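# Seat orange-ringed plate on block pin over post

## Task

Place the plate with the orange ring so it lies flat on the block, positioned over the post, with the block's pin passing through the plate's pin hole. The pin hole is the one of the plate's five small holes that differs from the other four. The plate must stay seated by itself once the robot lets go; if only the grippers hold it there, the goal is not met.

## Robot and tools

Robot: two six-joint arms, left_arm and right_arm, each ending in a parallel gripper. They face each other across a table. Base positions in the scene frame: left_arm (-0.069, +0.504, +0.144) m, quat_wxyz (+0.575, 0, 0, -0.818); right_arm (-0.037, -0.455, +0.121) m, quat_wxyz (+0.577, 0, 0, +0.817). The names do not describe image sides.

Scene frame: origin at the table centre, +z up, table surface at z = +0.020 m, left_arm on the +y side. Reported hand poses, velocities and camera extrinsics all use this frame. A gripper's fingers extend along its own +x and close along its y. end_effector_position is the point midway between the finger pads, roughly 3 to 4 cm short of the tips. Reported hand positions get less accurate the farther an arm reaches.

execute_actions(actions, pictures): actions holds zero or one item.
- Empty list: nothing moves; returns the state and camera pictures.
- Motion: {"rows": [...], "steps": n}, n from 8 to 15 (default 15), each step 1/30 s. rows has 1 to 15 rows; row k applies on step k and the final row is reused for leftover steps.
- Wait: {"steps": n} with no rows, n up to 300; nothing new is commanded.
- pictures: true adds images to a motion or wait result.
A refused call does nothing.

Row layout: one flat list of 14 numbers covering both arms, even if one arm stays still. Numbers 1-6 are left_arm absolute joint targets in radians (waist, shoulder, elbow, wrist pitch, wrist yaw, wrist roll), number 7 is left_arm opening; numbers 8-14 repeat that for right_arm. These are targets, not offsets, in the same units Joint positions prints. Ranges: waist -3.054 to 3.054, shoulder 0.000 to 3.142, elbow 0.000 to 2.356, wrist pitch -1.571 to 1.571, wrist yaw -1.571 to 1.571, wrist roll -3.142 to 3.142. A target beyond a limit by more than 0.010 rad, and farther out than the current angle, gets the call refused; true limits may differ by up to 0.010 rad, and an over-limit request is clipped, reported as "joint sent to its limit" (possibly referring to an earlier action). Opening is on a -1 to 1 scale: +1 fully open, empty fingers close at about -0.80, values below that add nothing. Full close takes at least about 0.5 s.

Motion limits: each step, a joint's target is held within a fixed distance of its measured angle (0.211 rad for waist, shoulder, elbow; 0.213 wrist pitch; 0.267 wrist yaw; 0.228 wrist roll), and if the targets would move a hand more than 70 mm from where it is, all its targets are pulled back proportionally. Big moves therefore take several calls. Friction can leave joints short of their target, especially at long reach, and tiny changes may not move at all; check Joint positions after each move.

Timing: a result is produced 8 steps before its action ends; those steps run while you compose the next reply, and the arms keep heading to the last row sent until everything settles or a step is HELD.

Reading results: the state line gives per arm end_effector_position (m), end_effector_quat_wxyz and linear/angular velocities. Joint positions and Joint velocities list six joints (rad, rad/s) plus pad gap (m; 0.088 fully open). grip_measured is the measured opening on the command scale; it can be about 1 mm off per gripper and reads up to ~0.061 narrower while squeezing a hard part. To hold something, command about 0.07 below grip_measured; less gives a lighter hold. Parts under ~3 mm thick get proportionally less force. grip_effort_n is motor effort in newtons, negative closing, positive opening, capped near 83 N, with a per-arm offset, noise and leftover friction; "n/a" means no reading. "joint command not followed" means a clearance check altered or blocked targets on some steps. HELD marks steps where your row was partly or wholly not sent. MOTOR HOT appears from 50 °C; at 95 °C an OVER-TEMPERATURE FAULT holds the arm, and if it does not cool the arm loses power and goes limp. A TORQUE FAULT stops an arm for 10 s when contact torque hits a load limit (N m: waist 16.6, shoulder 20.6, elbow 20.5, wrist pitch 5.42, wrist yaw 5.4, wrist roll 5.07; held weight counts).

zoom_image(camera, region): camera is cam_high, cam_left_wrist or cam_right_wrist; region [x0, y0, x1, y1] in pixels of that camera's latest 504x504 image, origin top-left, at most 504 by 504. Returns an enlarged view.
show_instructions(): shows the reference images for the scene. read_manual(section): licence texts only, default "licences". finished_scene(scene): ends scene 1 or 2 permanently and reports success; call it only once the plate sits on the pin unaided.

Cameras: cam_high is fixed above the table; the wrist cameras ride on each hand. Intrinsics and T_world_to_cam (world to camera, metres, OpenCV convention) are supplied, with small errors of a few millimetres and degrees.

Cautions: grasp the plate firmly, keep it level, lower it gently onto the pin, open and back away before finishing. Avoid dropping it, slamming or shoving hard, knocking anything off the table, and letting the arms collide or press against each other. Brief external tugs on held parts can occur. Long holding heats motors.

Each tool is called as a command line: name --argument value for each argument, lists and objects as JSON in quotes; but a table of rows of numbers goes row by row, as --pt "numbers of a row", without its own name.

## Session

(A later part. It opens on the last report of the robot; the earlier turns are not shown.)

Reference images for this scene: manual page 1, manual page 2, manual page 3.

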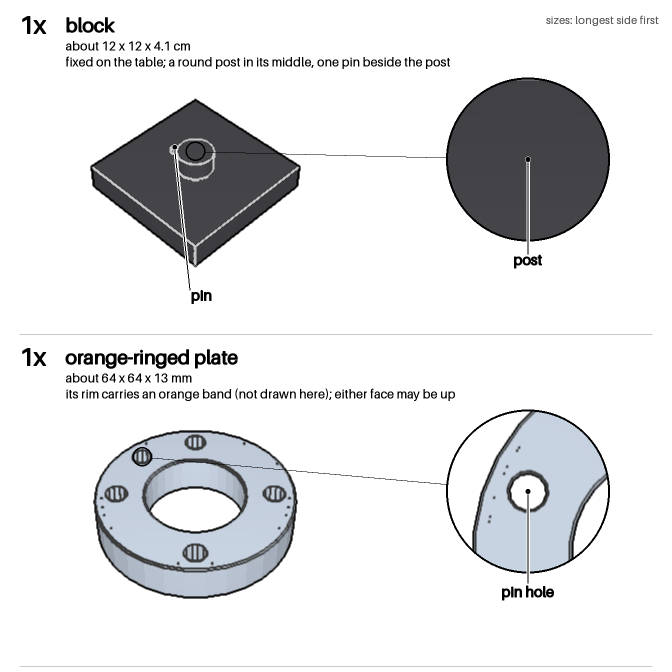

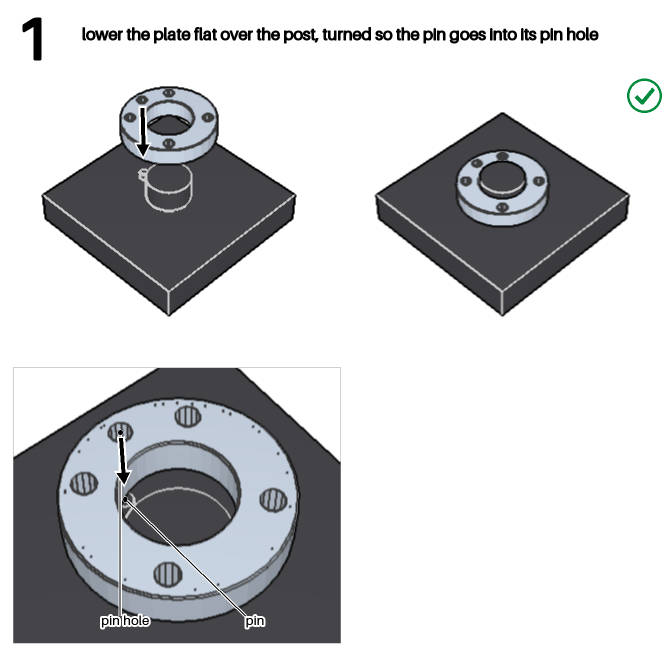

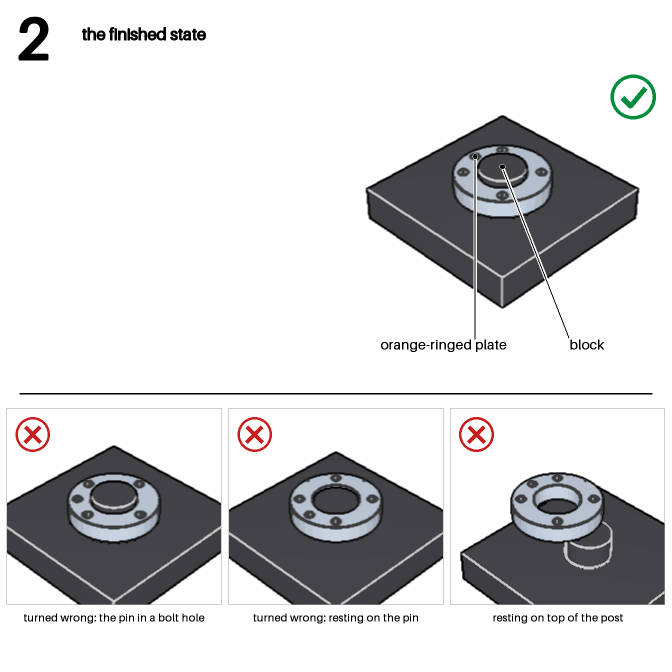

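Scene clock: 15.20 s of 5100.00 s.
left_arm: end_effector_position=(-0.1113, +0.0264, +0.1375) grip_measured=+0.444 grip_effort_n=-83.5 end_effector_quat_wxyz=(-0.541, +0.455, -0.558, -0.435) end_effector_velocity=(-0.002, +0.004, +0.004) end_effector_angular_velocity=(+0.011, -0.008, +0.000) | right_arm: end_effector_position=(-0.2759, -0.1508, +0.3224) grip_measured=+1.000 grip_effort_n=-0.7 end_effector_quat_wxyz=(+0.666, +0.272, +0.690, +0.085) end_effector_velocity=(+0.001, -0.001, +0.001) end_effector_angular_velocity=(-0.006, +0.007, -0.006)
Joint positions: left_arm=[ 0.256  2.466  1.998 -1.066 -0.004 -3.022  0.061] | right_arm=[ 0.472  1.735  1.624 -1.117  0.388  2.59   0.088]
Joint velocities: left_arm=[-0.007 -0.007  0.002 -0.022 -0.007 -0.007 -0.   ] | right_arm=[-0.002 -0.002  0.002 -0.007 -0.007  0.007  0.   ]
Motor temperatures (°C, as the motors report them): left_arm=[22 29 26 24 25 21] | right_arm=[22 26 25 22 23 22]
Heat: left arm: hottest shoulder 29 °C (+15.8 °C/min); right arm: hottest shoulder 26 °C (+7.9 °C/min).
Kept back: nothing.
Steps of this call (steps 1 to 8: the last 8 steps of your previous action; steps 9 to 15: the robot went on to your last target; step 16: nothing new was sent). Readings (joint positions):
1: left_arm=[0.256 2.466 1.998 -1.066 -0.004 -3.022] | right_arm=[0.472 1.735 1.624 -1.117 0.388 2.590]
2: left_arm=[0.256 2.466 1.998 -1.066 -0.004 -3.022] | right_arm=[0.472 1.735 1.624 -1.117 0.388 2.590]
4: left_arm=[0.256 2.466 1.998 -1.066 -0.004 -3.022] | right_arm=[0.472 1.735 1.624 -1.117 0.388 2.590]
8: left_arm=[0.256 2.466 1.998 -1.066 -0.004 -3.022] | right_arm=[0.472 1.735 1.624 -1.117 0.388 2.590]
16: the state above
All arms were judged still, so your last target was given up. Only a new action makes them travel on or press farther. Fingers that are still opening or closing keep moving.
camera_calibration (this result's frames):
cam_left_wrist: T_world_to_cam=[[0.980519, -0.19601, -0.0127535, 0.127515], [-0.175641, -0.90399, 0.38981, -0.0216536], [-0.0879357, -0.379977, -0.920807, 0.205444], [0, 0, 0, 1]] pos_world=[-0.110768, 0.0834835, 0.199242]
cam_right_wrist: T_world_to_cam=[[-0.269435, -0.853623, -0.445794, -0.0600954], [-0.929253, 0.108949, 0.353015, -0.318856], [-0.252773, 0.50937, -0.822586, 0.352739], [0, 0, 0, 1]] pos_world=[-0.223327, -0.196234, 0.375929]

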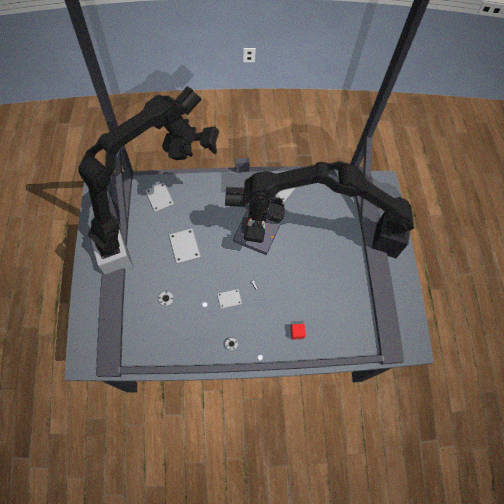

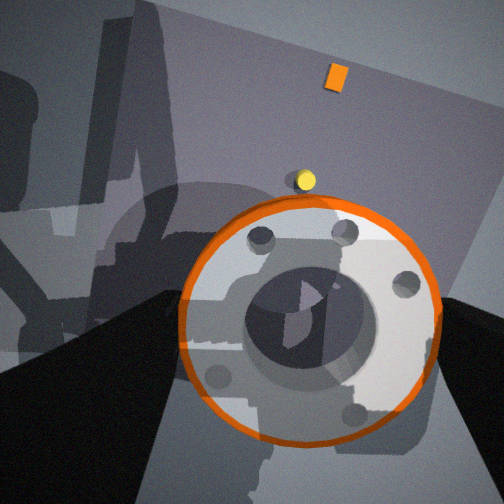

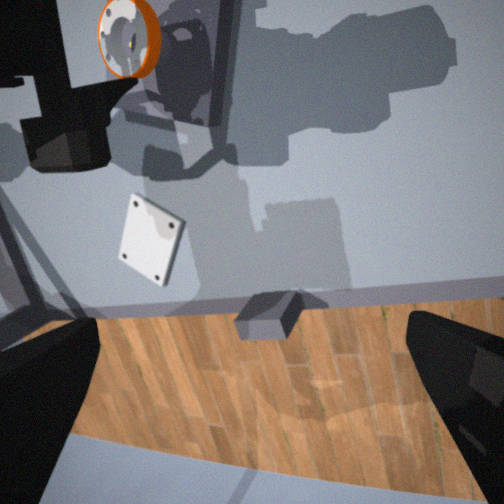

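execute_actions --actions '[{"rows": [[0.256,2.42,1.99,-1.066,0,-3.022,0.38, 0.472,1.735,1.624,-1.117,0.388,2.59,1],[0.256,2.39,1.96,-1.066,0,-3.022,0.38, 0.472,1.735,1.624,-1.117,0.388,2.59,1],[0.256,2.36,1.92,-1.06,0,-3.022,0.38, 0.472,1.735,1.624,-1.117,0.388,2.59,1],[0.256,2.33,1.87,-1.06,0,-3.022,0.38, 0.472,1.735,1.624,-1.117,0.388,2.59,1],[0.256,2.30,1.82,-1.055,0,-3.022,0.38, 0.472,1.735,1.624,-1.117,0.388,2.59,1],[0.256,2.27,1.77,-1.05,0,-3.022,0.38, 0.472,1.735,1.624,-1.117,0.388,2.59,1],[0.256,2.245,1.72,-1.05,0,-3.022,0.38, 0.472,1.735,1.624,-1.117,0.388,2.59,1],[0.256,2.225,1.67,-1.045,0,-3.022,0.38, 0.472,1.735,1.624,-1.117,0.388,2.59,1],[0.256,2.215,1.62,-1.042,0,-3.022,0.38, 0.472,1.735,1.624,-1.117,0.388,2.59,1],[0.256,2.215,1.575,-1.042,0,-3.022,0.38, 0.472,1.735,1.624,-1.117,0.388,2.59,1],[0.256,2.215,1.537,-1.042,0,-3.022,0.38, 0.472,1.735,1.624,-1.117,0.388,2.59,1],[0.256,2.215,1.537,-1.042,0,-3.022,0.38, 0.472,1.735,1.624,-1.117,0.388,2.59,1]], "steps": 15}]'

execute_actions --actions '[{"rows": [[0.256,2.24,1.52,-1.02,0,-3.022,0.38, 0.472,1.735,1.624,-1.117,0.388,2.59,1],[0.256,2.26,1.51,-0.99,0,-3.022,0.38, 0.472,1.735,1.624,-1.117,0.388,2.59,1],[0.256,2.28,1.495,-0.96,0,-3.022,0.38, 0.472,1.735,1.624,-1.117,0.388,2.59,1],[0.256,2.30,1.48,-0.93,0,-3.022,0.38, 0.472,1.735,1.624,-1.117,0.388,2.59,1],[0.256,2.32,1.47,-0.90,0,-3.022,0.38, 0.472,1.735,1.624,-1.117,0.388,2.59,1],[0.256,2.33,1.465,-0.871,0,-3.022,0.38, 0.472,1.735,1.624,-1.117,0.388,2.59,1]], "steps": 12}]'

execute_actions --actions '[{"steps": 18}]' --pictures true

Scene clock: 18.47 s of 5100.00 s.
left_arm: end_effector_position=(-0.1080, +0.0544, +0.1553) grip_measured=+0.444 grip_effort_n=-83.5 end_effector_quat_wxyz=(-0.545, +0.451, -0.553, -0.440) end_effector_velocity=(+0.022, +0.243, +0.101) end_effector_angular_velocity=(+0.201, -0.025, +0.005) | right_arm: end_effector_position=(-0.2759, -0.1508, +0.3224) grip_measured=+1.000 grip_effort_n=-0.7 end_effector_quat_wxyz=(+0.666, +0.272, +0.690, +0.085) end_effector_velocity=(-0.000, -0.003, -0.002) end_effector_angular_velocity=(-0.020, +0.005, +0.011)
Joint positions: left_arm=[ 0.258  2.338  1.843 -1.056 -0.003 -3.022  0.061] | right_arm=[ 0.472  1.735  1.624 -1.117  0.388  2.59   0.088]
Joint velocities: left_arm=[-0.002 -0.95  -1.248  0.095 -0.007 -0.007  0.   ] | right_arm=[-0.002 -0.002 -0.002 -0.007 -0.022 -0.007  0.   ]
Motor temperatures (°C, as the motors report them): left_arm=[22 31 27 24 25 21] | right_arm=[22 27 25 22 23 22]
Heat: left arm: hottest shoulder 31 °C (+19.5 °C/min); right arm: hottest shoulder 27 °C (+9.7 °C/min).
Steps of this call (steps 1 to 91: nothing new was sent; steps 92 to 98: the first 7 steps of this action). Readings (joint positions):
92: left_arm=[0.258 2.461 1.998 -1.067 -0.003 -3.022] | right_arm=[0.472 1.735 1.624 -1.117 0.388 2.590]
93: left_arm=[0.258 2.456 1.993 -1.064 -0.003 -3.022] | right_arm=[0.472 1.735 1.624 -1.117 0.388 2.590]
95: left_arm=[0.258 2.424 1.953 -1.061 -0.003 -3.022] | right_arm=[0.472 1.735 1.624 -1.117 0.388 2.590]
98: the state above

Scene clock: 18.87 s of 5100.00 s.
left_arm: end_effector_position=(-0.1016, +0.1264, +0.1239) grip_measured=+0.444 grip_effort_n=-83.5 end_effector_quat_wxyz=(-0.581, +0.412, -0.515, -0.477) end_effector_velocity=(-0.003, -0.035, -0.165) end_effector_angular_velocity=(-0.188, +0.008, +0.004) | right_arm: end_effector_position=(-0.2759, -0.1508, +0.3224) grip_measured=+1.000 grip_effort_n=-0.2 end_effector_quat_wxyz=(+0.666, +0.272, +0.690, +0.085) end_effector_velocity=(+0.000, -0.003, -0.003) end_effector_angular_velocity=(-0.024, +0.002, +0.011)
Joint positions: left_arm=[ 0.258  2.236  1.524 -0.989 -0.003 -3.022  0.061] | right_arm=[ 0.472  1.735  1.624 -1.117  0.388  2.59   0.088]
Joint velocities: left_arm=[-0.002  0.261 -0.261  0.711 -0.007 -0.007 -0.   ] | right_arm=[-0.002 -0.002 -0.007 -0.007 -0.022 -0.007  0.   ]
Motor temperatures (°C, as the motors report them): left_arm=[22 31 27 24 25 21] | right_arm=[22 27 25 22 23 22]
Heat: left arm: hottest shoulder 31 °C (+19.1 °C/min); right arm: hottest shoulder 27 °C (+9.5 °C/min).
Steps of this call (steps 1 to 8: the last 8 steps of your previous action; steps 9 to 12: the first 4 steps of this action). Readings (joint positions):
9: left_arm=[0.258 2.226 1.550 -1.044 -0.003 -3.022] | right_arm=[0.472 1.735 1.624 -1.117 0.388 2.590]
10: left_arm=[0.258 2.226 1.541 -1.033 -0.003 -3.022] | right_arm=[0.472 1.735 1.624 -1.117 0.388 2.590]
12: the state above

Scene clock: 19.47 s of 5100.00 s.
left_arm: end_effector_position=(-0.1010, +0.1335, +0.0788) grip_measured=+0.444 grip_effort_n=-83.5 end_effector_quat_wxyz=(-0.587, +0.405, -0.508, -0.483) end_effector_velocity=(+0.000, -0.001, +0.000) end_effector_angular_velocity=(-0.008, -0.005, -0.011) | right_arm: end_effector_position=(-0.2759, -0.1508, +0.3224) grip_measured=+1.000 grip_effort_n=-0.2 end_effector_quat_wxyz=(+0.666, +0.272, +0.690, +0.085) end_effector_velocity=(+0.003, -0.006, -0.002) end_effector_angular_velocity=(-0.031, -0.012, +0.024)
Joint positions: left_arm=[ 0.258  2.323  1.467 -0.871 -0.003 -3.022  0.061] | right_arm=[ 0.472  1.735  1.624 -1.117  0.388  2.59   0.088]
Joint velocities: left_arm=[-0.002 -0.002 -0.002  0.007 -0.007  0.007 -0.   ] | right_arm=[-0.002 -0.007 -0.007 -0.022 -0.022 -0.022  0.   ]
Motor temperatures (°C, as the motors report them): left_arm=[22 31 27 24 25 21] | right_arm=[22 27 25 22 23 22]
Heat: left arm: hottest shoulder 31 °C (+18.5 °C/min); right arm: hottest shoulder 27 °C (+9.2 °C/min).
Kept back: nothing.
Steps of this call (steps 1 to 8: the last 8 steps of your previous action; steps 9 to 18: the robot went on to your last target). Readings (joint positions):
1: left_arm=[0.258 2.247 1.515 -0.965 -0.003 -3.022] | right_arm=[0.472 1.735 1.624 -1.117 0.388 2.590]
2: left_arm=[0.258 2.262 1.505 -0.940 -0.003 -3.022] | right_arm=[0.472 1.735 1.624 -1.117 0.388 2.590]
4: left_arm=[0.258 2.294 1.487 -0.904 -0.003 -3.022] | right_arm=[0.472 1.735 1.624 -1.117 0.388 2.590]
8: left_arm=[0.258 2.323 1.467 -0.882 -0.003 -3.022] | right_arm=[0.472 1.735 1.624 -1.117 0.388 2.590]
18: the state above
camera_calibration (this result's frames):
cam_left_wrist: T_world_to_cam=[[0.981282, -0.189657, -0.0333968, 0.138447], [-0.178894, -0.961956, 0.206488, 0.121638], [-0.0712881, -0.196649, -0.977879, 0.174739], [0, 0, 0, 1]] pos_world=[-0.101638, 0.17763, 0.150381]
cam_right_wrist: T_world_to_cam=[[-0.269435, -0.853623, -0.445794, -0.0600954], [-0.929253, 0.108949, 0.353015, -0.318856], [-0.252773, 0.50937, -0.822586, 0.352739], [0, 0, 0, 1]] pos_world=[-0.223327, -0.196234, 0.375929]

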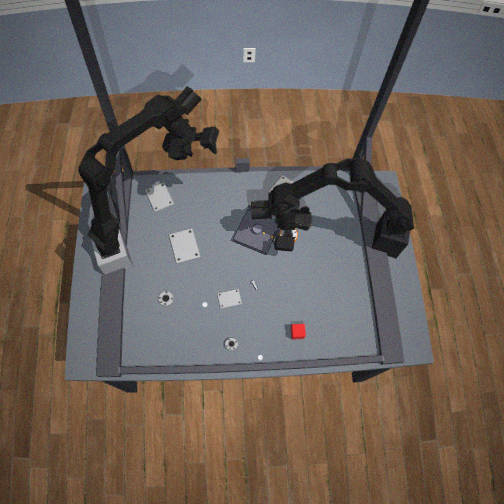

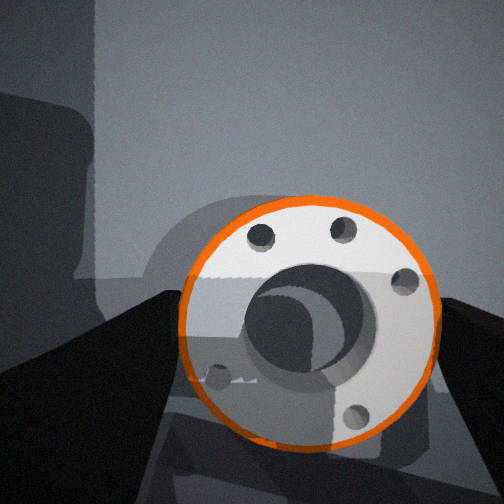

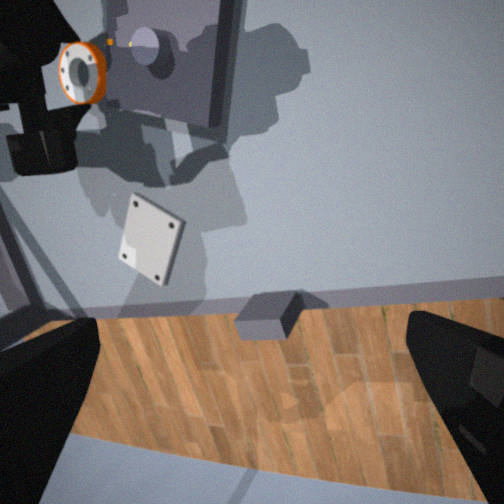

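execute_actions --actions '[{"rows": [[0.258,2.29,1.45,-0.871,0,-3.022,0.38, 0.472,1.735,1.624,-1.117,0.388,2.59,1],[0.258,2.275,1.42,-0.865,0,-3.022,0.38, 0.472,1.735,1.624,-1.117,0.388,2.59,1],[0.258,2.26,1.39,-0.855,0,-3.022,0.38, 0.472,1.735,1.624,-1.117,0.388,2.59,1],[0.258,2.25,1.36,-0.845,0,-3.022,0.38, 0.472,1.735,1.624,-1.117,0.388,2.59,1],[0.258,2.24,1.335,-0.836,0,-3.022,0.38, 0.472,1.735,1.624,-1.117,0.388,2.59,1],[0.258,2.24,1.318,-0.836,0,-3.022,0.38, 0.472,1.735,1.624,-1.117,0.388,2.59,1]], "steps": 12}]'

execute_actions --actions '[{"steps": 18}]' --pictures true

zoom_image --camera "cam_right_wrist" --region '[0, 0, 200, 200]'

Scene clock: 21.20 s of 5100.00 s.
left_arm: end_effector_position=(-0.1003, +0.1416, +0.0798) grip_measured=+0.444 grip_effort_n=-83.5 end_effector_quat_wxyz=(-0.588, +0.404, -0.507, -0.484) end_effector_velocity=(+0.009, +0.149, +0.017) end_effector_angular_velocity=(+0.159, -0.008, +0.001) | right_arm: end_effector_position=(-0.2759, -0.1508, +0.3224) grip_measured=+1.000 grip_effort_n=-0.7 end_effector_quat_wxyz=(+0.666, +0.272, +0.690, +0.085) end_effector_velocity=(-0.000, -0.003, -0.002) end_effector_angular_velocity=(-0.020, +0.005, +0.011)
Joint positions: left_arm=[ 0.258  2.299  1.426 -0.86  -0.003 -3.022  0.061] | right_arm=[ 0.472  1.735  1.624 -1.117  0.388  2.59   0.088]
Joint velocities: left_arm=[-0.007 -0.379 -0.647  0.11   0.007 -0.007 -0.   ] | right_arm=[-0.002 -0.002 -0.002 -0.007 -0.022 -0.007  0.   ]
Motor temperatures (°C, as the motors report them): left_arm=[22 31 27 24 25 21] | right_arm=[22 27 25 22 23 22]
Heat: left arm: hottest shoulder 31 °C (+17.0 °C/min); right arm: hottest shoulder 27 °C (+8.5 °C/min).
Steps of this call (steps 1 to 15: the robot went on to your last target; steps 16 to 48: nothing new was sent; steps 49 to 52: the first 4 steps of this action). Readings (joint positions):
49: left_arm=[0.258 2.322 1.466 -0.871 -0.003 -3.022] | right_arm=[0.472 1.735 1.624 -1.117 0.388 2.590]
50: left_arm=[0.258 2.318 1.460 -0.867 -0.003 -3.022] | right_arm=[0.472 1.735 1.624 -1.117 0.388 2.590]
52: the state above

Scene clock: 21.80 s of 5100.00 s.
left_arm: end_effector_position=(-0.0980, +0.1671, +0.0770) grip_measured=+0.444 grip_effort_n=-83.5 end_effector_quat_wxyz=(+0.596, -0.394, +0.497, +0.492) end_effector_velocity=(+0.003, +0.004, -0.000) end_effector_angular_velocity=(+0.010, -0.024, +0.000) | right_arm: end_effector_position=(-0.2759, -0.1508, +0.3224) grip_measured=+1.000 grip_effort_n=-0.2 end_effector_quat_wxyz=(+0.666, +0.272, +0.690, +0.085) end_effector_velocity=(+0.003, -0.000, -0.001) end_effector_angular_velocity=(-0.010, -0.004, +0.002)
Joint positions: left_arm=[ 0.258  2.255  1.324 -0.837 -0.003 -3.022  0.061] | right_arm=[ 0.472  1.735  1.624 -1.117  0.388  2.59   0.088]
Joint velocities: left_arm=[-0.002 -0.002 -0.007 -0.007 -0.022 -0.007 -0.   ] | right_arm=[-0.007 -0.002 -0.002 -0.007 -0.007 -0.007  0.   ]
Motor temperatures (°C, as the motors report them): left_arm=[22 31 27 24 25 21] | right_arm=[22 27 25 22 23 22]
Heat: left arm: hottest shoulder 31 °C (+16.5 °C/min); right arm: hottest shoulder 27 °C (+8.3 °C/min).
Kept back: nothing.
Steps of this call (steps 1 to 8: the last 8 steps of your previous action; steps 9 to 18: the robot went on to your last target). Readings (joint positions):
1: left_arm=[0.258 2.286 1.404 -0.855 -0.003 -3.022] | right_arm=[0.472 1.735 1.624 -1.117 0.388 2.590]
2: left_arm=[0.258 2.275 1.381 -0.850 -0.003 -3.022] | right_arm=[0.472 1.735 1.624 -1.117 0.388 2.590]
4: left_arm=[0.258 2.262 1.350 -0.847 -0.003 -3.022] | right_arm=[0.472 1.735 1.624 -1.117 0.388 2.590]
8: left_arm=[0.258 2.260 1.328 -0.839 -0.003 -3.022] | right_arm=[0.472 1.735 1.624 -1.117 0.388 2.590]
18: the state above
camera_calibration (this result's frames):
cam_left_wrist: T_world_to_cam=[[0.981412, -0.1882, -0.0375774, 0.141926], [-0.179572, -0.969604, 0.166196, 0.159231], [-0.0677134, -0.156359, -0.985376, 0.173922], [0, 0, 0, 1]] pos_world=[-0.0989173, 0.208296, 0.150248]
cam_right_wrist: T_world_to_cam=[[-0.269435, -0.853623, -0.445794, -0.0600954], [-0.929253, 0.108949, 0.353015, -0.318856], [-0.252773, 0.50937, -0.822586, 0.352739], [0, 0, 0, 1]] pos_world=[-0.223327, -0.196234, 0.375929]

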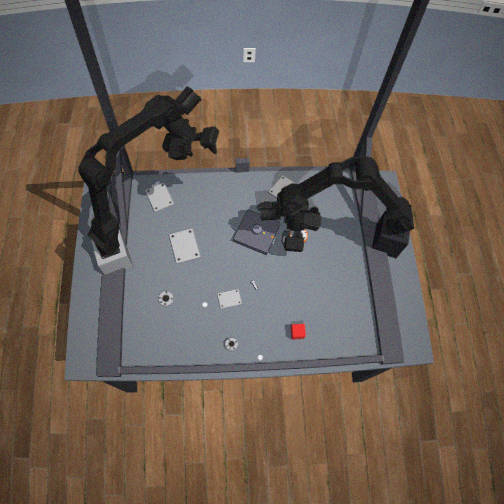

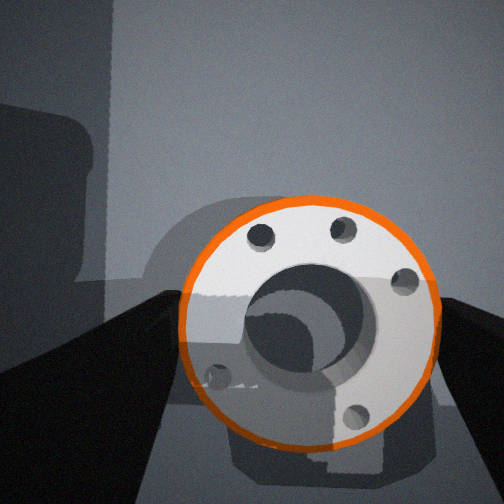

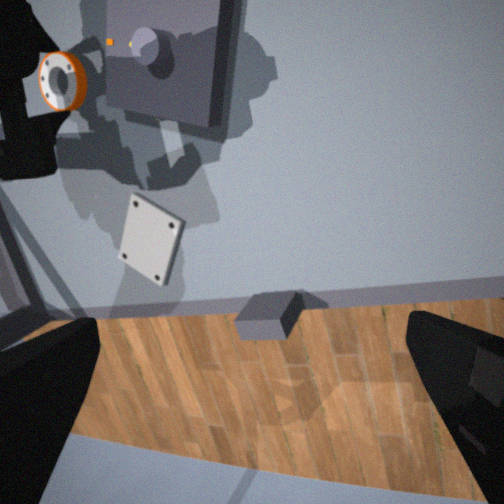

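Region (0, 0, 200, 200) of cam_right_wrist's 504x504 image, scaled by 2.520, with more detail than that image has.

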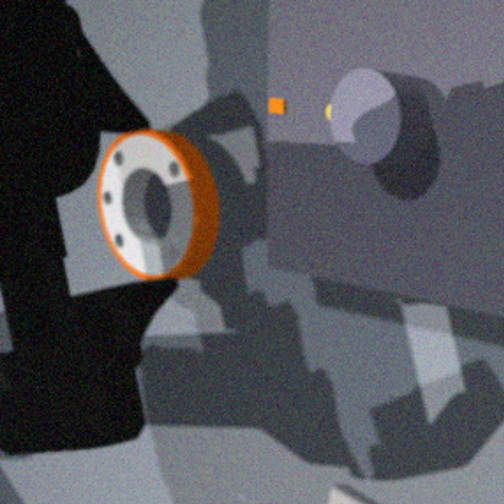

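execute_actions --actions '[{"rows": [[0.258,2.275,1.318,-0.833,0,-3.022,0.38, 0.472,1.735,1.624,-1.117,0.388,2.59,1],[0.258,2.28,1.315,-0.828,0,-3.022,0.38, 0.472,1.735,1.624,-1.117,0.388,2.59,1],[0.258,2.285,1.313,-0.822,0,-3.022,0.38, 0.472,1.735,1.624,-1.117,0.388,2.59,1],[0.258,2.285,1.313,-0.815,0,-3.022,0.38, 0.472,1.735,1.624,-1.117,0.388,2.59,1]], "steps": 10}]'

execute_actions --actions '[{"steps": 15}]' --pictures true

Scene clock: 22.50 s of 5100.00 s.
left_arm: end_effector_position=(-0.0980, +0.1670, +0.0767) grip_measured=+0.444 grip_effort_n=-83.5 end_effector_quat_wxyz=(+0.596, -0.394, +0.497, +0.492) end_effector_velocity=(-0.000, -0.006, -0.010) end_effector_angular_velocity=(-0.047, -0.004, +0.003) | right_arm: end_effector_position=(-0.2759, -0.1508, +0.3224) grip_measured=+1.000 grip_effort_n=-0.7 end_effector_quat_wxyz=(+0.666, +0.272, +0.690, +0.085) end_effector_velocity=(+0.002, -0.005, -0.002) end_effector_angular_velocity=(-0.020, -0.015, +0.011)
Joint positions: left_arm=[ 0.258  2.255  1.323 -0.835 -0.003 -3.022  0.061] | right_arm=[ 0.472  1.735  1.624 -1.117  0.388  2.59   0.088]
Joint velocities: left_arm=[-0.002  0.007 -0.027  0.081 -0.007 -0.007 -0.   ] | right_arm=[ 0.002 -0.002 -0.002 -0.022 -0.007 -0.007  0.   ]
Motor temperatures (°C, as the motors report them): left_arm=[22 31 27 24 25 21] | right_arm=[22 27 25 22 23 22]
Heat: left arm: hottest shoulder 31 °C (+16.0 °C/min); right arm: hottest shoulder 27 °C (+8.0 °C/min).
Steps of this call (steps 1 to 15: the robot went on to your last target; steps 16 to 19: nothing new was sent; steps 20 to 21: the first 2 steps of this action). Readings (joint positions):
20: left_arm=[0.258 2.255 1.324 -0.837 -0.003 -3.022] | right_arm=[0.472 1.735 1.624 -1.117 0.388 2.590]
21: the state above

Scene clock: 23.00 s of 5100.00 s.
left_arm: end_effector_position=(-0.0980, +0.1676, +0.0703) grip_measured=+0.444 grip_effort_n=-83.5 end_effector_quat_wxyz=(+0.596, -0.394, +0.497, +0.492) end_effector_velocity=(-0.001, -0.003, +0.001) end_effector_angular_velocity=(-0.012, +0.007, +0.011) | right_arm: end_effector_position=(-0.2759, -0.1508, +0.3224) grip_measured=+1.000 grip_effort_n=-0.7 end_effector_quat_wxyz=(+0.666, +0.272, +0.690, +0.085) end_effector_velocity=(-0.000, -0.003, -0.001) end_effector_angular_velocity=(-0.010, -0.004, +0.011)
Joint positions: left_arm=[ 0.258  2.27   1.318 -0.816 -0.003 -3.022  0.061] | right_arm=[ 0.472  1.735  1.624 -1.117  0.388  2.59   0.088]
Joint velocities: left_arm=[ 0.002 -0.002  0.002  0.007  0.007 -0.007 -0.   ] | right_arm=[ 0.002 -0.002 -0.002 -0.007 -0.007 -0.007  0.   ]
Motor temperatures (°C, as the motors report them): left_arm=[22 31 27 24 25 21] | right_arm=[22 27 26 22 23 22]
Heat: left arm: hottest shoulder 31 °C (+15.7 °C/min); right arm: hottest shoulder 27 °C (+7.8 °C/min).
Kept back: nothing.
Steps of this call (steps 1 to 8: the last 8 steps of your previous action; steps 9 to 15: the robot went on to your last target). Readings (joint positions):
1: left_arm=[0.258 2.257 1.322 -0.832 -0.003 -3.022] | right_arm=[0.472 1.735 1.624 -1.117 0.388 2.590]
2: left_arm=[0.258 2.258 1.322 -0.828 -0.003 -3.022] | right_arm=[0.472 1.735 1.624 -1.117 0.388 2.590]
4: left_arm=[0.258 2.263 1.320 -0.821 -0.003 -3.022] | right_arm=[0.472 1.735 1.624 -1.117 0.388 2.590]
8: left_arm=[0.258 2.270 1.318 -0.818 -0.003 -3.022] | right_arm=[0.472 1.735 1.624 -1.117 0.388 2.590]
15: the state above
camera_calibration (this result's frames):
cam_left_wrist: T_world_to_cam=[[0.981412, -0.1882, -0.0375774, 0.141723], [-0.179572, -0.969604, 0.166196, 0.160778], [-0.0677134, -0.156359, -0.985376, 0.167471], [0, 0, 0, 1]] pos_world=[-0.0988772, 0.208748, 0.143627]
cam_right_wrist: T_world_to_cam=[[-0.269435, -0.853623, -0.445794, -0.0600954], [-0.929253, 0.108949, 0.353015, -0.318856], [-0.252773, 0.50937, -0.822586, 0.352739], [0, 0, 0, 1]] pos_world=[-0.223327, -0.196234, 0.375929]

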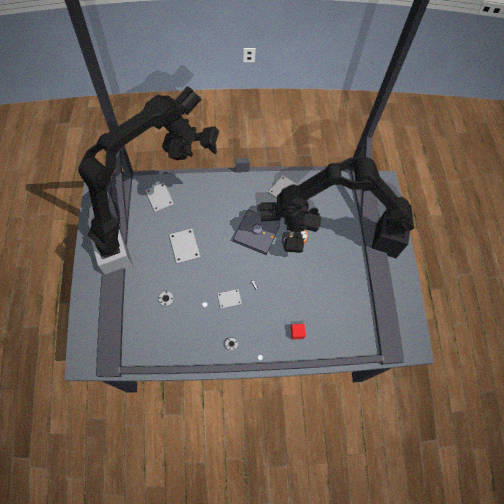

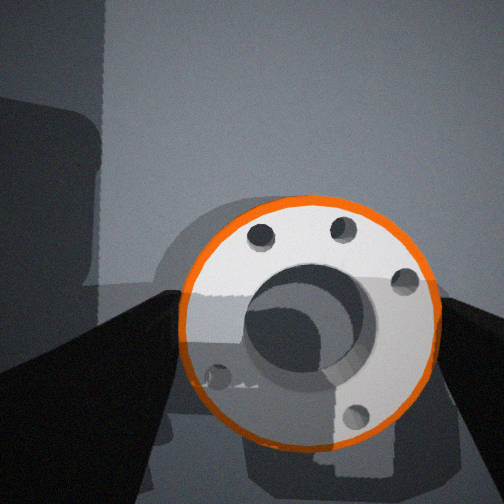

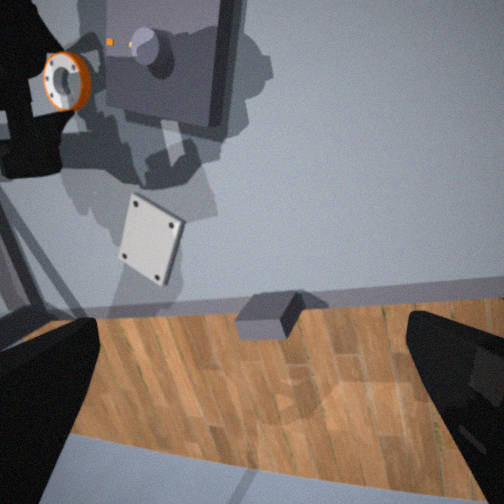

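execute_actions --actions '[{"rows": [[0.258,2.29,1.312,-0.812,0,-3.022,0.38, 0.472,1.735,1.624,-1.117,0.388,2.59,1],[0.258,2.295,1.31,-0.808,0,-3.022,0.38, 0.472,1.735,1.624,-1.117,0.388,2.59,1],[0.258,2.299,1.309,-0.803,0,-3.022,0.38, 0.472,1.735,1.624,-1.117,0.388,2.59,1],[0.258,2.299,1.309,-0.797,0,-3.022,0.38, 0.472,1.735,1.624,-1.117,0.388,2.59,1]], "steps": 10}]'

execute_actions --actions '[{"steps": 14}]' --pictures true

Scene clock: 23.43 s of 5100.00 s.
left_arm: end_effector_position=(-0.0980, +0.1675, +0.0698) grip_measured=+0.444 grip_effort_n=-83.5 end_effector_quat_wxyz=(+0.596, -0.394, +0.497, +0.492) end_effector_velocity=(+0.000, -0.003, -0.016) end_effector_angular_velocity=(-0.008, -0.008, +0.003) | right_arm: end_effector_position=(-0.2759, -0.1508, +0.3224) grip_measured=+1.000 grip_effort_n=-0.7 end_effector_quat_wxyz=(+0.666, +0.272, +0.690, +0.085) end_effector_velocity=(+0.002, -0.002, +0.001) end_effector_angular_velocity=(-0.007, -0.001, +0.006)
Joint positions: left_arm=[ 0.258  2.272  1.318 -0.814 -0.003 -3.022  0.061] | right_arm=[ 0.472  1.735  1.624 -1.117  0.388  2.59   0.088]
Joint velocities: left_arm=[-0.002  0.042 -0.002  0.051 -0.007 -0.007 -0.   ] | right_arm=[-0.002 -0.007 -0.002 -0.007 -0.007 -0.007  0.   ]
Motor temperatures (°C, as the motors report them): left_arm=[22 31 27 24 25 21] | right_arm=[22 27 26 22 23 22]
Heat: left arm: hottest shoulder 31 °C (+15.4 °C/min); right arm: hottest shoulder 27 °C (+7.7 °C/min).
Steps of this call (steps 1 to 11: the robot went on to your last target; steps 12 to 13: the first 2 steps of this action). Readings (joint positions):
12: left_arm=[0.258 2.271 1.318 -0.816 -0.003 -3.022] | right_arm=[0.472 1.735 1.624 -1.117 0.388 2.590]
13: the state above

Scene clock: 23.90 s of 5100.00 s.
left_arm: end_effector_position=(-0.0980, +0.1672, +0.0684) grip_measured=+0.444 grip_effort_n=-83.5 end_effector_quat_wxyz=(+0.595, -0.395, +0.498, +0.492) end_effector_velocity=(+0.002, +0.001, +0.002) end_effector_angular_velocity=(+0.002, -0.006, -0.006) | right_arm: end_effector_position=(-0.2759, -0.1508, +0.3224) grip_measured=+1.000 grip_effort_n=-0.7 end_effector_quat_wxyz=(+0.666, +0.272, +0.690, +0.085) end_effector_velocity=(+0.005, -0.002, -0.003) end_effector_angular_velocity=(-0.014, -0.028, +0.001)
Joint positions: left_arm=[ 0.258  2.275  1.316 -0.807 -0.003 -3.022  0.061] | right_arm=[ 0.472  1.735  1.624 -1.117  0.388  2.59   0.088]
Joint velocities: left_arm=[ 0.002 -0.007 -0.002 -0.007 -0.007  0.007 -0.   ] | right_arm=[-0.002  0.002 -0.002 -0.022  0.007 -0.007  0.   ]
Motor temperatures (°C, as the motors report them): left_arm=[22 31 27 24 25 21] | right_arm=[22 27 26 22 23 22]
Heat: left arm: hottest shoulder 31 °C (+15.1 °C/min); right arm: hottest shoulder 27 °C (+7.5 °C/min).
Kept back: nothing.
Steps of this call (steps 1 to 8: the last 8 steps of your previous action; steps 9 to 14: the robot went on to your last target). Readings (joint positions):
1: left_arm=[0.258 2.274 1.318 -0.812 -0.003 -3.022] | right_arm=[0.472 1.735 1.624 -1.117 0.388 2.590]
2: left_arm=[0.258 2.275 1.317 -0.810 -0.003 -3.022] | right_arm=[0.472 1.735 1.624 -1.117 0.388 2.590]
4: left_arm=[0.258 2.275 1.317 -0.809 -0.003 -3.022] | right_arm=[0.472 1.735 1.624 -1.117 0.388 2.590]
8: left_arm=[0.258 2.275 1.316 -0.807 -0.003 -3.022] | right_arm=[0.472 1.735 1.624 -1.117 0.388 2.590]
14: the state above
camera_calibration (this result's frames):
cam_left_wrist: T_world_to_cam=[[0.981403, -0.1883, -0.0373083, 0.141604], [-0.179533, -0.969159, 0.168817, 0.160459], [-0.0679459, -0.158979, -0.984941, 0.165829], [0, 0, 0, 1]] pos_world=[-0.0988959, 0.208537, 0.141526]
cam_right_wrist: T_world_to_cam=[[-0.269435, -0.853623, -0.445794, -0.0600954], [-0.929253, 0.108949, 0.353015, -0.318856], [-0.252773, 0.50937, -0.822586, 0.352739], [0, 0, 0, 1]] pos_world=[-0.223327, -0.196234, 0.375929]

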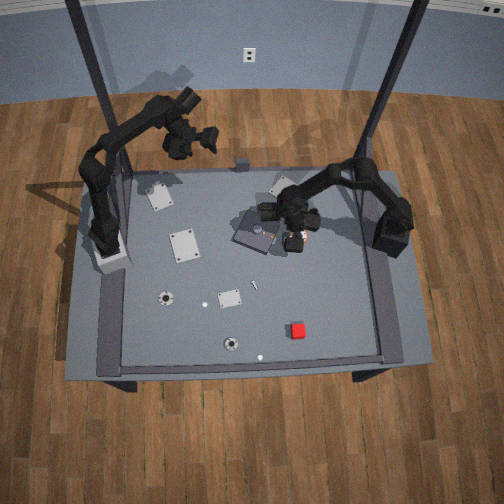

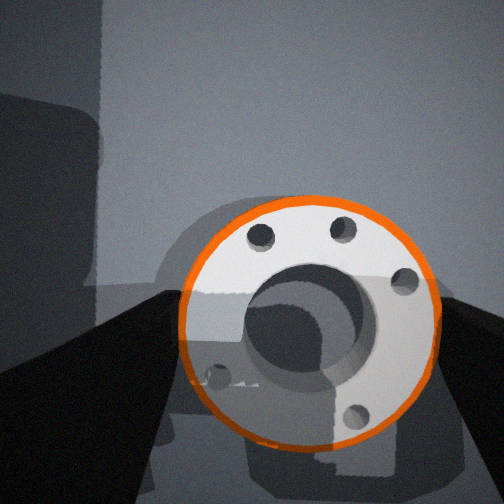

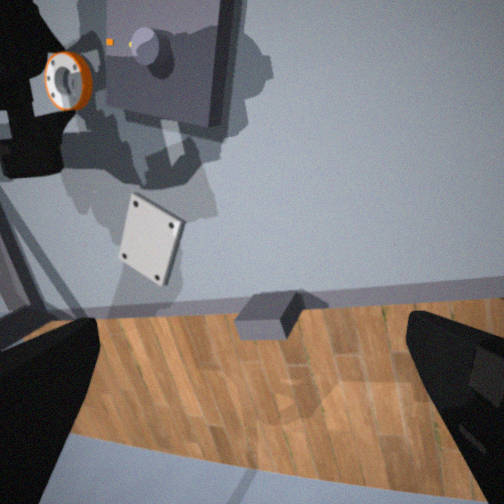

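execute_actions --actions '[{"rows": [[0.258,2.275,1.316,-0.807,0,-3.022,0.5, 0.472,1.735,1.624,-1.117,0.388,2.59,1],[0.258,2.275,1.316,-0.807,0,-3.022,0.55, 0.472,1.735,1.624,-1.117,0.388,2.59,1],[0.258,2.275,1.316,-0.807,0,-3.022,0.65, 0.472,1.735,1.624,-1.117,0.388,2.59,1],[0.258,2.275,1.316,-0.807,0,-3.022,0.85, 0.472,1.735,1.624,-1.117,0.388,2.59,1],[0.258,2.275,1.316,-0.807,0,-3.022,0.85, 0.472,1.735,1.624,-1.117,0.388,2.59,1],[0.258,2.24,1.316,-0.807,0,-3.022,0.85, 0.472,1.735,1.624,-1.117,0.388,2.59,1],[0.258,2.21,1.29,-0.79,0,-3.022,0.85, 0.472,1.735,1.624,-1.117,0.388,2.59,1],[0.258,2.185,1.25,-0.75,0,-3.022,0.85, 0.472,1.735,1.624,-1.117,0.388,2.59,1],[0.258,2.16,1.21,-0.705,0,-3.022,0.85, 0.472,1.735,1.624,-1.117,0.388,2.59,1],[0.258,2.135,1.17,-0.66,0,-3.022,0.85, 0.472,1.735,1.624,-1.117,0.388,2.59,1],[0.258,2.11,1.13,-0.61,0,-3.022,0.85, 0.472,1.735,1.624,-1.117,0.388,2.59,1],[0.258,2.085,1.09,-0.56,0,-3.022,0.85, 0.472,1.735,1.624,-1.117,0.388,2.59,1],[0.258,2.065,1.05,-0.51,0,-3.022,0.85, 0.472,1.735,1.624,-1.117,0.388,2.59,1],[0.258,2.055,1.015,-0.465,0,-3.022,0.85, 0.472,1.735,1.624,-1.117,0.388,2.59,1],[0.258,2.055,0.985,-0.426,0,-3.022,0.85, 0.472,1.735,1.624,-1.117,0.388,2.59,1]], "steps": 15}]'

execute_actions --actions '[{"steps": 22}]' --pictures true

Scene clock: 25.17 s of 5100.00 s.
left_arm: end_effector_position=(-0.0981, +0.1661, +0.0697) grip_measured=+0.754 grip_effort_n=12.8 end_effector_quat_wxyz=(+0.594, -0.397, +0.500, +0.490) end_effector_velocity=(+0.001, -0.031, +0.045) end_effector_angular_velocity=(-0.311, +0.007, -0.009) | right_arm: end_effector_position=(-0.2759, -0.1508, +0.3224) grip_measured=+1.000 grip_effort_n=-0.2 end_effector_quat_wxyz=(+0.666, +0.272, +0.690, +0.085) end_effector_velocity=(-0.001, +0.001, +0.002) end_effector_angular_velocity=(+0.003, +0.003, +0.019)
Joint positions: left_arm=[ 0.258  2.269  1.314 -0.803 -0.003 -3.022  0.076] | right_arm=[ 0.472  1.735  1.624 -1.117  0.388  2.59   0.088]
Joint velocities: left_arm=[ 0.002 -0.247 -0.164  0.227 -0.022  0.007  0.049] | right_arm=[-0.002 -0.002  0.002  0.007 -0.007 -0.022  0.   ]
Motor temperatures (°C, as the motors report them): left_arm=[22 31 27 24 25 21] | right_arm=[22 28 26 22 23 22]
Heat: left arm: hottest shoulder 31 °C (+14.3 °C/min); right arm: hottest shoulder 28 °C (+9.5 °C/min).
Steps of this call (steps 1 to 15: the robot went on to your last target; steps 16 to 31: nothing new was sent; steps 32 to 38: the first 7 steps of this action). Readings (joint positions):
32: left_arm=[0.258 2.275 1.316 -0.807 -0.003 -3.022] | right_arm=[0.472 1.735 1.624 -1.117 0.388 2.590]
33: left_arm=[0.258 2.275 1.316 -0.807 -0.003 -3.022] | right_arm=[0.472 1.735 1.624 -1.117 0.388 2.590]
35: left_arm=[0.258 2.275 1.316 -0.805 -0.003 -3.022] | right_arm=[0.472 1.735 1.624 -1.117 0.388 2.590]
38: the state above

Scene clock: 25.90 s of 5100.00 s.
left_arm: end_effector_position=(-0.0972, +0.1757, +0.0747) grip_measured=+0.848 grip_effort_n=12.8 end_effector_quat_wxyz=(-0.533, +0.463, -0.565, -0.427) end_effector_velocity=(+0.000, +0.001, -0.000) end_effector_angular_velocity=(-0.003, -0.007, +0.005) | right_arm: end_effector_position=(-0.2759, -0.1508, +0.3224) grip_measured=+1.000 grip_effort_n=-0.2 end_effector_quat_wxyz=(+0.666, +0.272, +0.690, +0.085) end_effector_velocity=(+0.001, -0.001, -0.001) end_effector_angular_velocity=(-0.011, -0.011, +0.019)
Joint positions: left_arm=[ 0.258  2.067  0.992 -0.428 -0.003 -3.022  0.081] | right_arm=[ 0.472  1.735  1.624 -1.117  0.388  2.59   0.088]
Joint velocities: left_arm=[-0.002 -0.002 -0.007  0.007 -0.007 -0.007 -0.   ] | right_arm=[-0.002 -0.002 -0.002 -0.007 -0.007 -0.022  0.   ]
Motor temperatures (°C, as the motors report them): left_arm=[22 32 27 24 25 21] | right_arm=[22 28 26 22 23 22]
Heat: left arm: hottest shoulder 32 °C (+16.2 °C/min); right arm: hottest shoulder 28 °C (+9.3 °C/min).
Kept back: nothing.
Steps of this call (steps 1 to 8: the last 8 steps of your previous action; steps 9 to 22: the robot went on to your last target). Readings (joint positions):
1: left_arm=[0.258 2.257 1.302 -0.792 -0.003 -3.022] | right_arm=[0.472 1.735 1.624 -1.117 0.388 2.590]
2: left_arm=[0.258 2.238 1.283 -0.772 -0.003 -3.022] | right_arm=[0.472 1.735 1.624 -1.117 0.388 2.590]
4: left_arm=[0.258 2.188 1.225 -0.709 -0.003 -3.022] | right_arm=[0.472 1.735 1.624 -1.117 0.388 2.590]
8: left_arm=[0.258 2.094 1.087 -0.541 -0.003 -3.022] | right_arm=[0.472 1.735 1.624 -1.117 0.388 2.590]
22: the state above
camera_calibration (this result's frames):
cam_left_wrist: T_world_to_cam=[[0.980852, -0.194506, -0.00982959, 0.141688], [-0.172678, -0.891901, 0.417964, 0.136243], [-0.0900636, -0.408264, -0.90841, 0.209455], [0, 0, 0, 1]] pos_world=[-0.0965846, 0.234587, 0.134719]
cam_right_wrist: T_world_to_cam=[[-0.269435, -0.853623, -0.445794, -0.0600954], [-0.929253, 0.108949, 0.353015, -0.318856], [-0.252773, 0.50937, -0.822586, 0.352739], [0, 0, 0, 1]] pos_world=[-0.223327, -0.196234, 0.375929]

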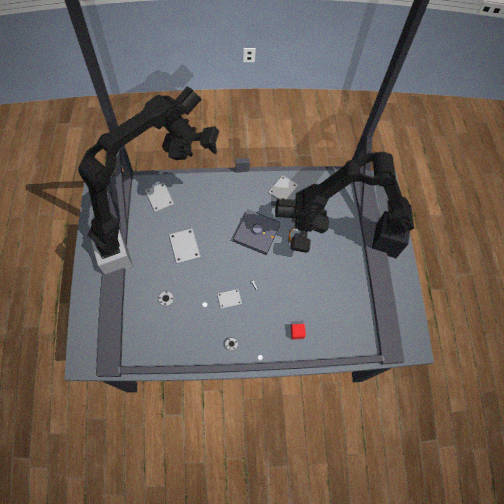

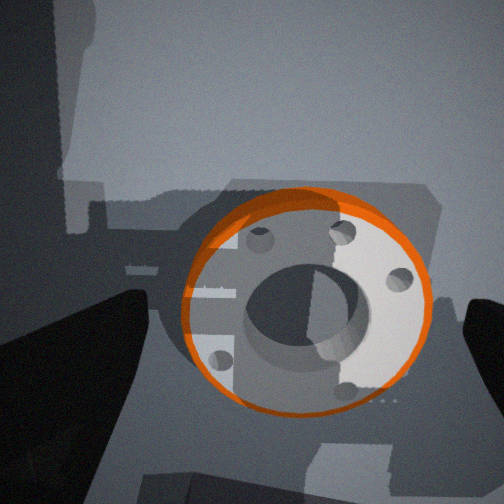

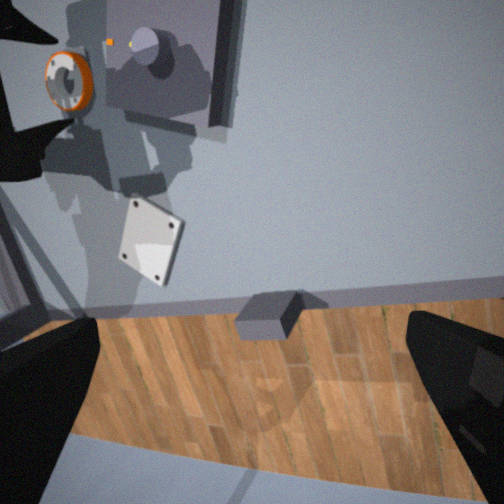

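execute_actions --actions '[{"rows": [[0.258,2.09,0.985,-0.422,0,-3.022,0.85, 0.472,1.735,1.624,-1.117,0.388,2.59,1],[0.258,2.098,0.982,-0.414,0,-3.022,0.85, 0.472,1.735,1.624,-1.117,0.388,2.59,1],[0.258,2.105,0.98,-0.405,0,-3.022,0.8, 0.472,1.735,1.624,-1.117,0.388,2.59,1],[0.258,2.105,0.98,-0.396,0,-3.022,0.72, 0.472,1.735,1.624,-1.117,0.388,2.59,1]], "steps": 10}]'

execute_actions --actions '[{"steps": 14}]' --pictures true

Scene clock: 26.53 s of 5100.00 s.
left_arm: end_effector_position=(-0.0973, +0.1756, +0.0743) grip_measured=+0.848 grip_effort_n=12.8 end_effector_quat_wxyz=(-0.533, +0.464, -0.565, -0.427) end_effector_velocity=(+0.002, -0.006, -0.018) end_effector_angular_velocity=(-0.038, -0.018, +0.006) | right_arm: end_effector_position=(-0.2759, -0.1508, +0.3224) grip_measured=+1.000 grip_effort_n=-0.2 end_effector_quat_wxyz=(+0.666, +0.272, +0.690, +0.085) end_effector_velocity=(+0.000, -0.003, -0.003) end_effector_angular_velocity=(-0.023, +0.009, -0.001)
Joint positions: left_arm=[ 0.258  2.068  0.991 -0.424 -0.003 -3.022  0.081] | right_arm=[ 0.472  1.735  1.624 -1.117  0.388  2.59   0.088]
Joint velocities: left_arm=[-0.002  0.051 -0.022  0.11  -0.022 -0.007  0.   ] | right_arm=[-0.002 -0.002 -0.007 -0.007 -0.022  0.007  0.   ]
Motor temperatures (°C, as the motors report them): left_arm=[22 32 27 24 25 21] | right_arm=[22 28 26 22 23 22]
Heat: left arm: hottest shoulder 32 °C (+15.8 °C/min); right arm: hottest shoulder 28 °C (+9.0 °C/min).
Steps of this call (steps 1 to 17: the robot went on to your last target; steps 18 to 19: the first 2 steps of this action). Readings (joint positions):
18: left_arm=[0.258 2.067 0.992 -0.427 -0.003 -3.022] | right_arm=[0.472 1.735 1.624 -1.117 0.388 2.590]
19: the state above

Scene clock: 27.00 s of 5100.00 s.
left_arm: end_effector_position=(-0.0972, +0.1758, +0.0670) grip_measured=+0.723 grip_effort_n=-14.2 end_effector_quat_wxyz=(-0.533, +0.464, -0.565, -0.427) end_effector_velocity=(+0.001, +0.003, -0.001) end_effector_angular_velocity=(+0.012, -0.008, +0.005) | right_arm: end_effector_position=(-0.2759, -0.1508, +0.3224) grip_measured=+1.000 grip_effort_n=-0.7 end_effector_quat_wxyz=(+0.666, +0.272, +0.690, +0.085) end_effector_velocity=(+0.002, +0.003, +0.001) end_effector_angular_velocity=(+0.010, -0.003, -0.003)
Joint positions: left_arm=[ 0.258  2.09   0.985 -0.398 -0.003 -3.022  0.074] | right_arm=[ 0.472  1.735  1.624 -1.117  0.388  2.59   0.088]
Joint velocities: left_arm=[-0.002  0.002 -0.002 -0.007 -0.007 -0.007 -0.001] | right_arm=[-0.007 -0.002 -0.002  0.007  0.007 -0.007  0.   ]
Motor temperatures (°C, as the motors report them): left_arm=[22 32 27 24 25 21] | right_arm=[22 28 26 22 23 22]
Heat: left arm: hottest shoulder 32 °C (+15.6 °C/min); right arm: hottest shoulder 28 °C (+8.9 °C/min).
Kept back: nothing.
Steps of this call (steps 1 to 8: the last 8 steps of your previous action; steps 9 to 14: the robot went on to your last target). Readings (joint positions):
1: left_arm=[0.258 2.070 0.990 -0.420 -0.003 -3.022] | right_arm=[0.472 1.735 1.624 -1.117 0.388 2.590]
2: left_arm=[0.258 2.074 0.990 -0.413 -0.003 -3.022] | right_arm=[0.472 1.735 1.624 -1.117 0.388 2.590]
4: left_arm=[0.258 2.082 0.989 -0.405 -0.003 -3.022] | right_arm=[0.472 1.735 1.624 -1.117 0.388 2.590]
8: left_arm=[0.258 2.090 0.985 -0.400 -0.003 -3.022] | right_arm=[0.472 1.735 1.624 -1.117 0.388 2.590]
14: the state above
camera_calibration (this result's frames):
cam_left_wrist: T_world_to_cam=[[0.980851, -0.194517, -0.00970706, 0.141618], [-0.172636, -0.891424, 0.418998, 0.139448], [-0.0901554, -0.409299, -0.907935, 0.202592], [0, 0, 0, 1]] pos_world=[-0.0965679, 0.234775, 0.126887]
cam_right_wrist: T_world_to_cam=[[-0.269435, -0.853623, -0.445794, -0.0600954], [-0.929253, 0.108949, 0.353015, -0.318856], [-0.252773, 0.50937, -0.822586, 0.352739], [0, 0, 0, 1]] pos_world=[-0.223327, -0.196234, 0.375929]

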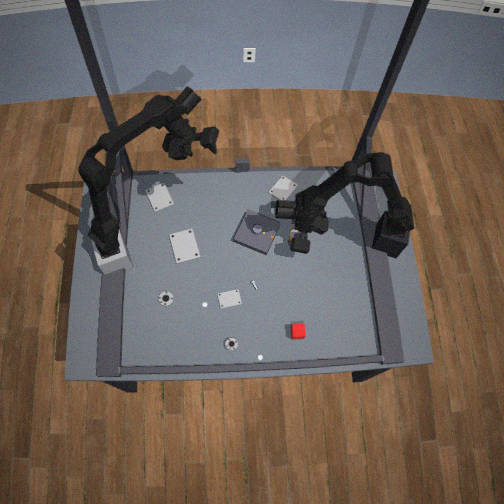

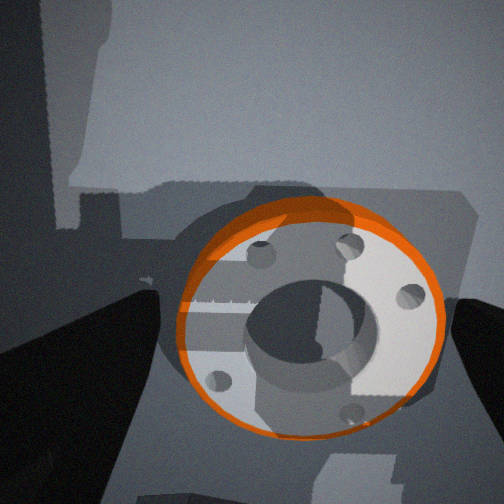

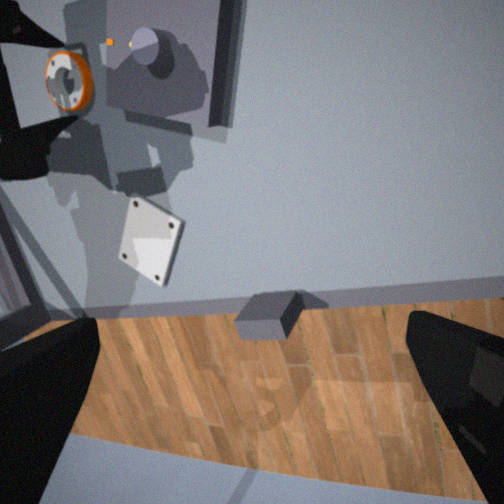

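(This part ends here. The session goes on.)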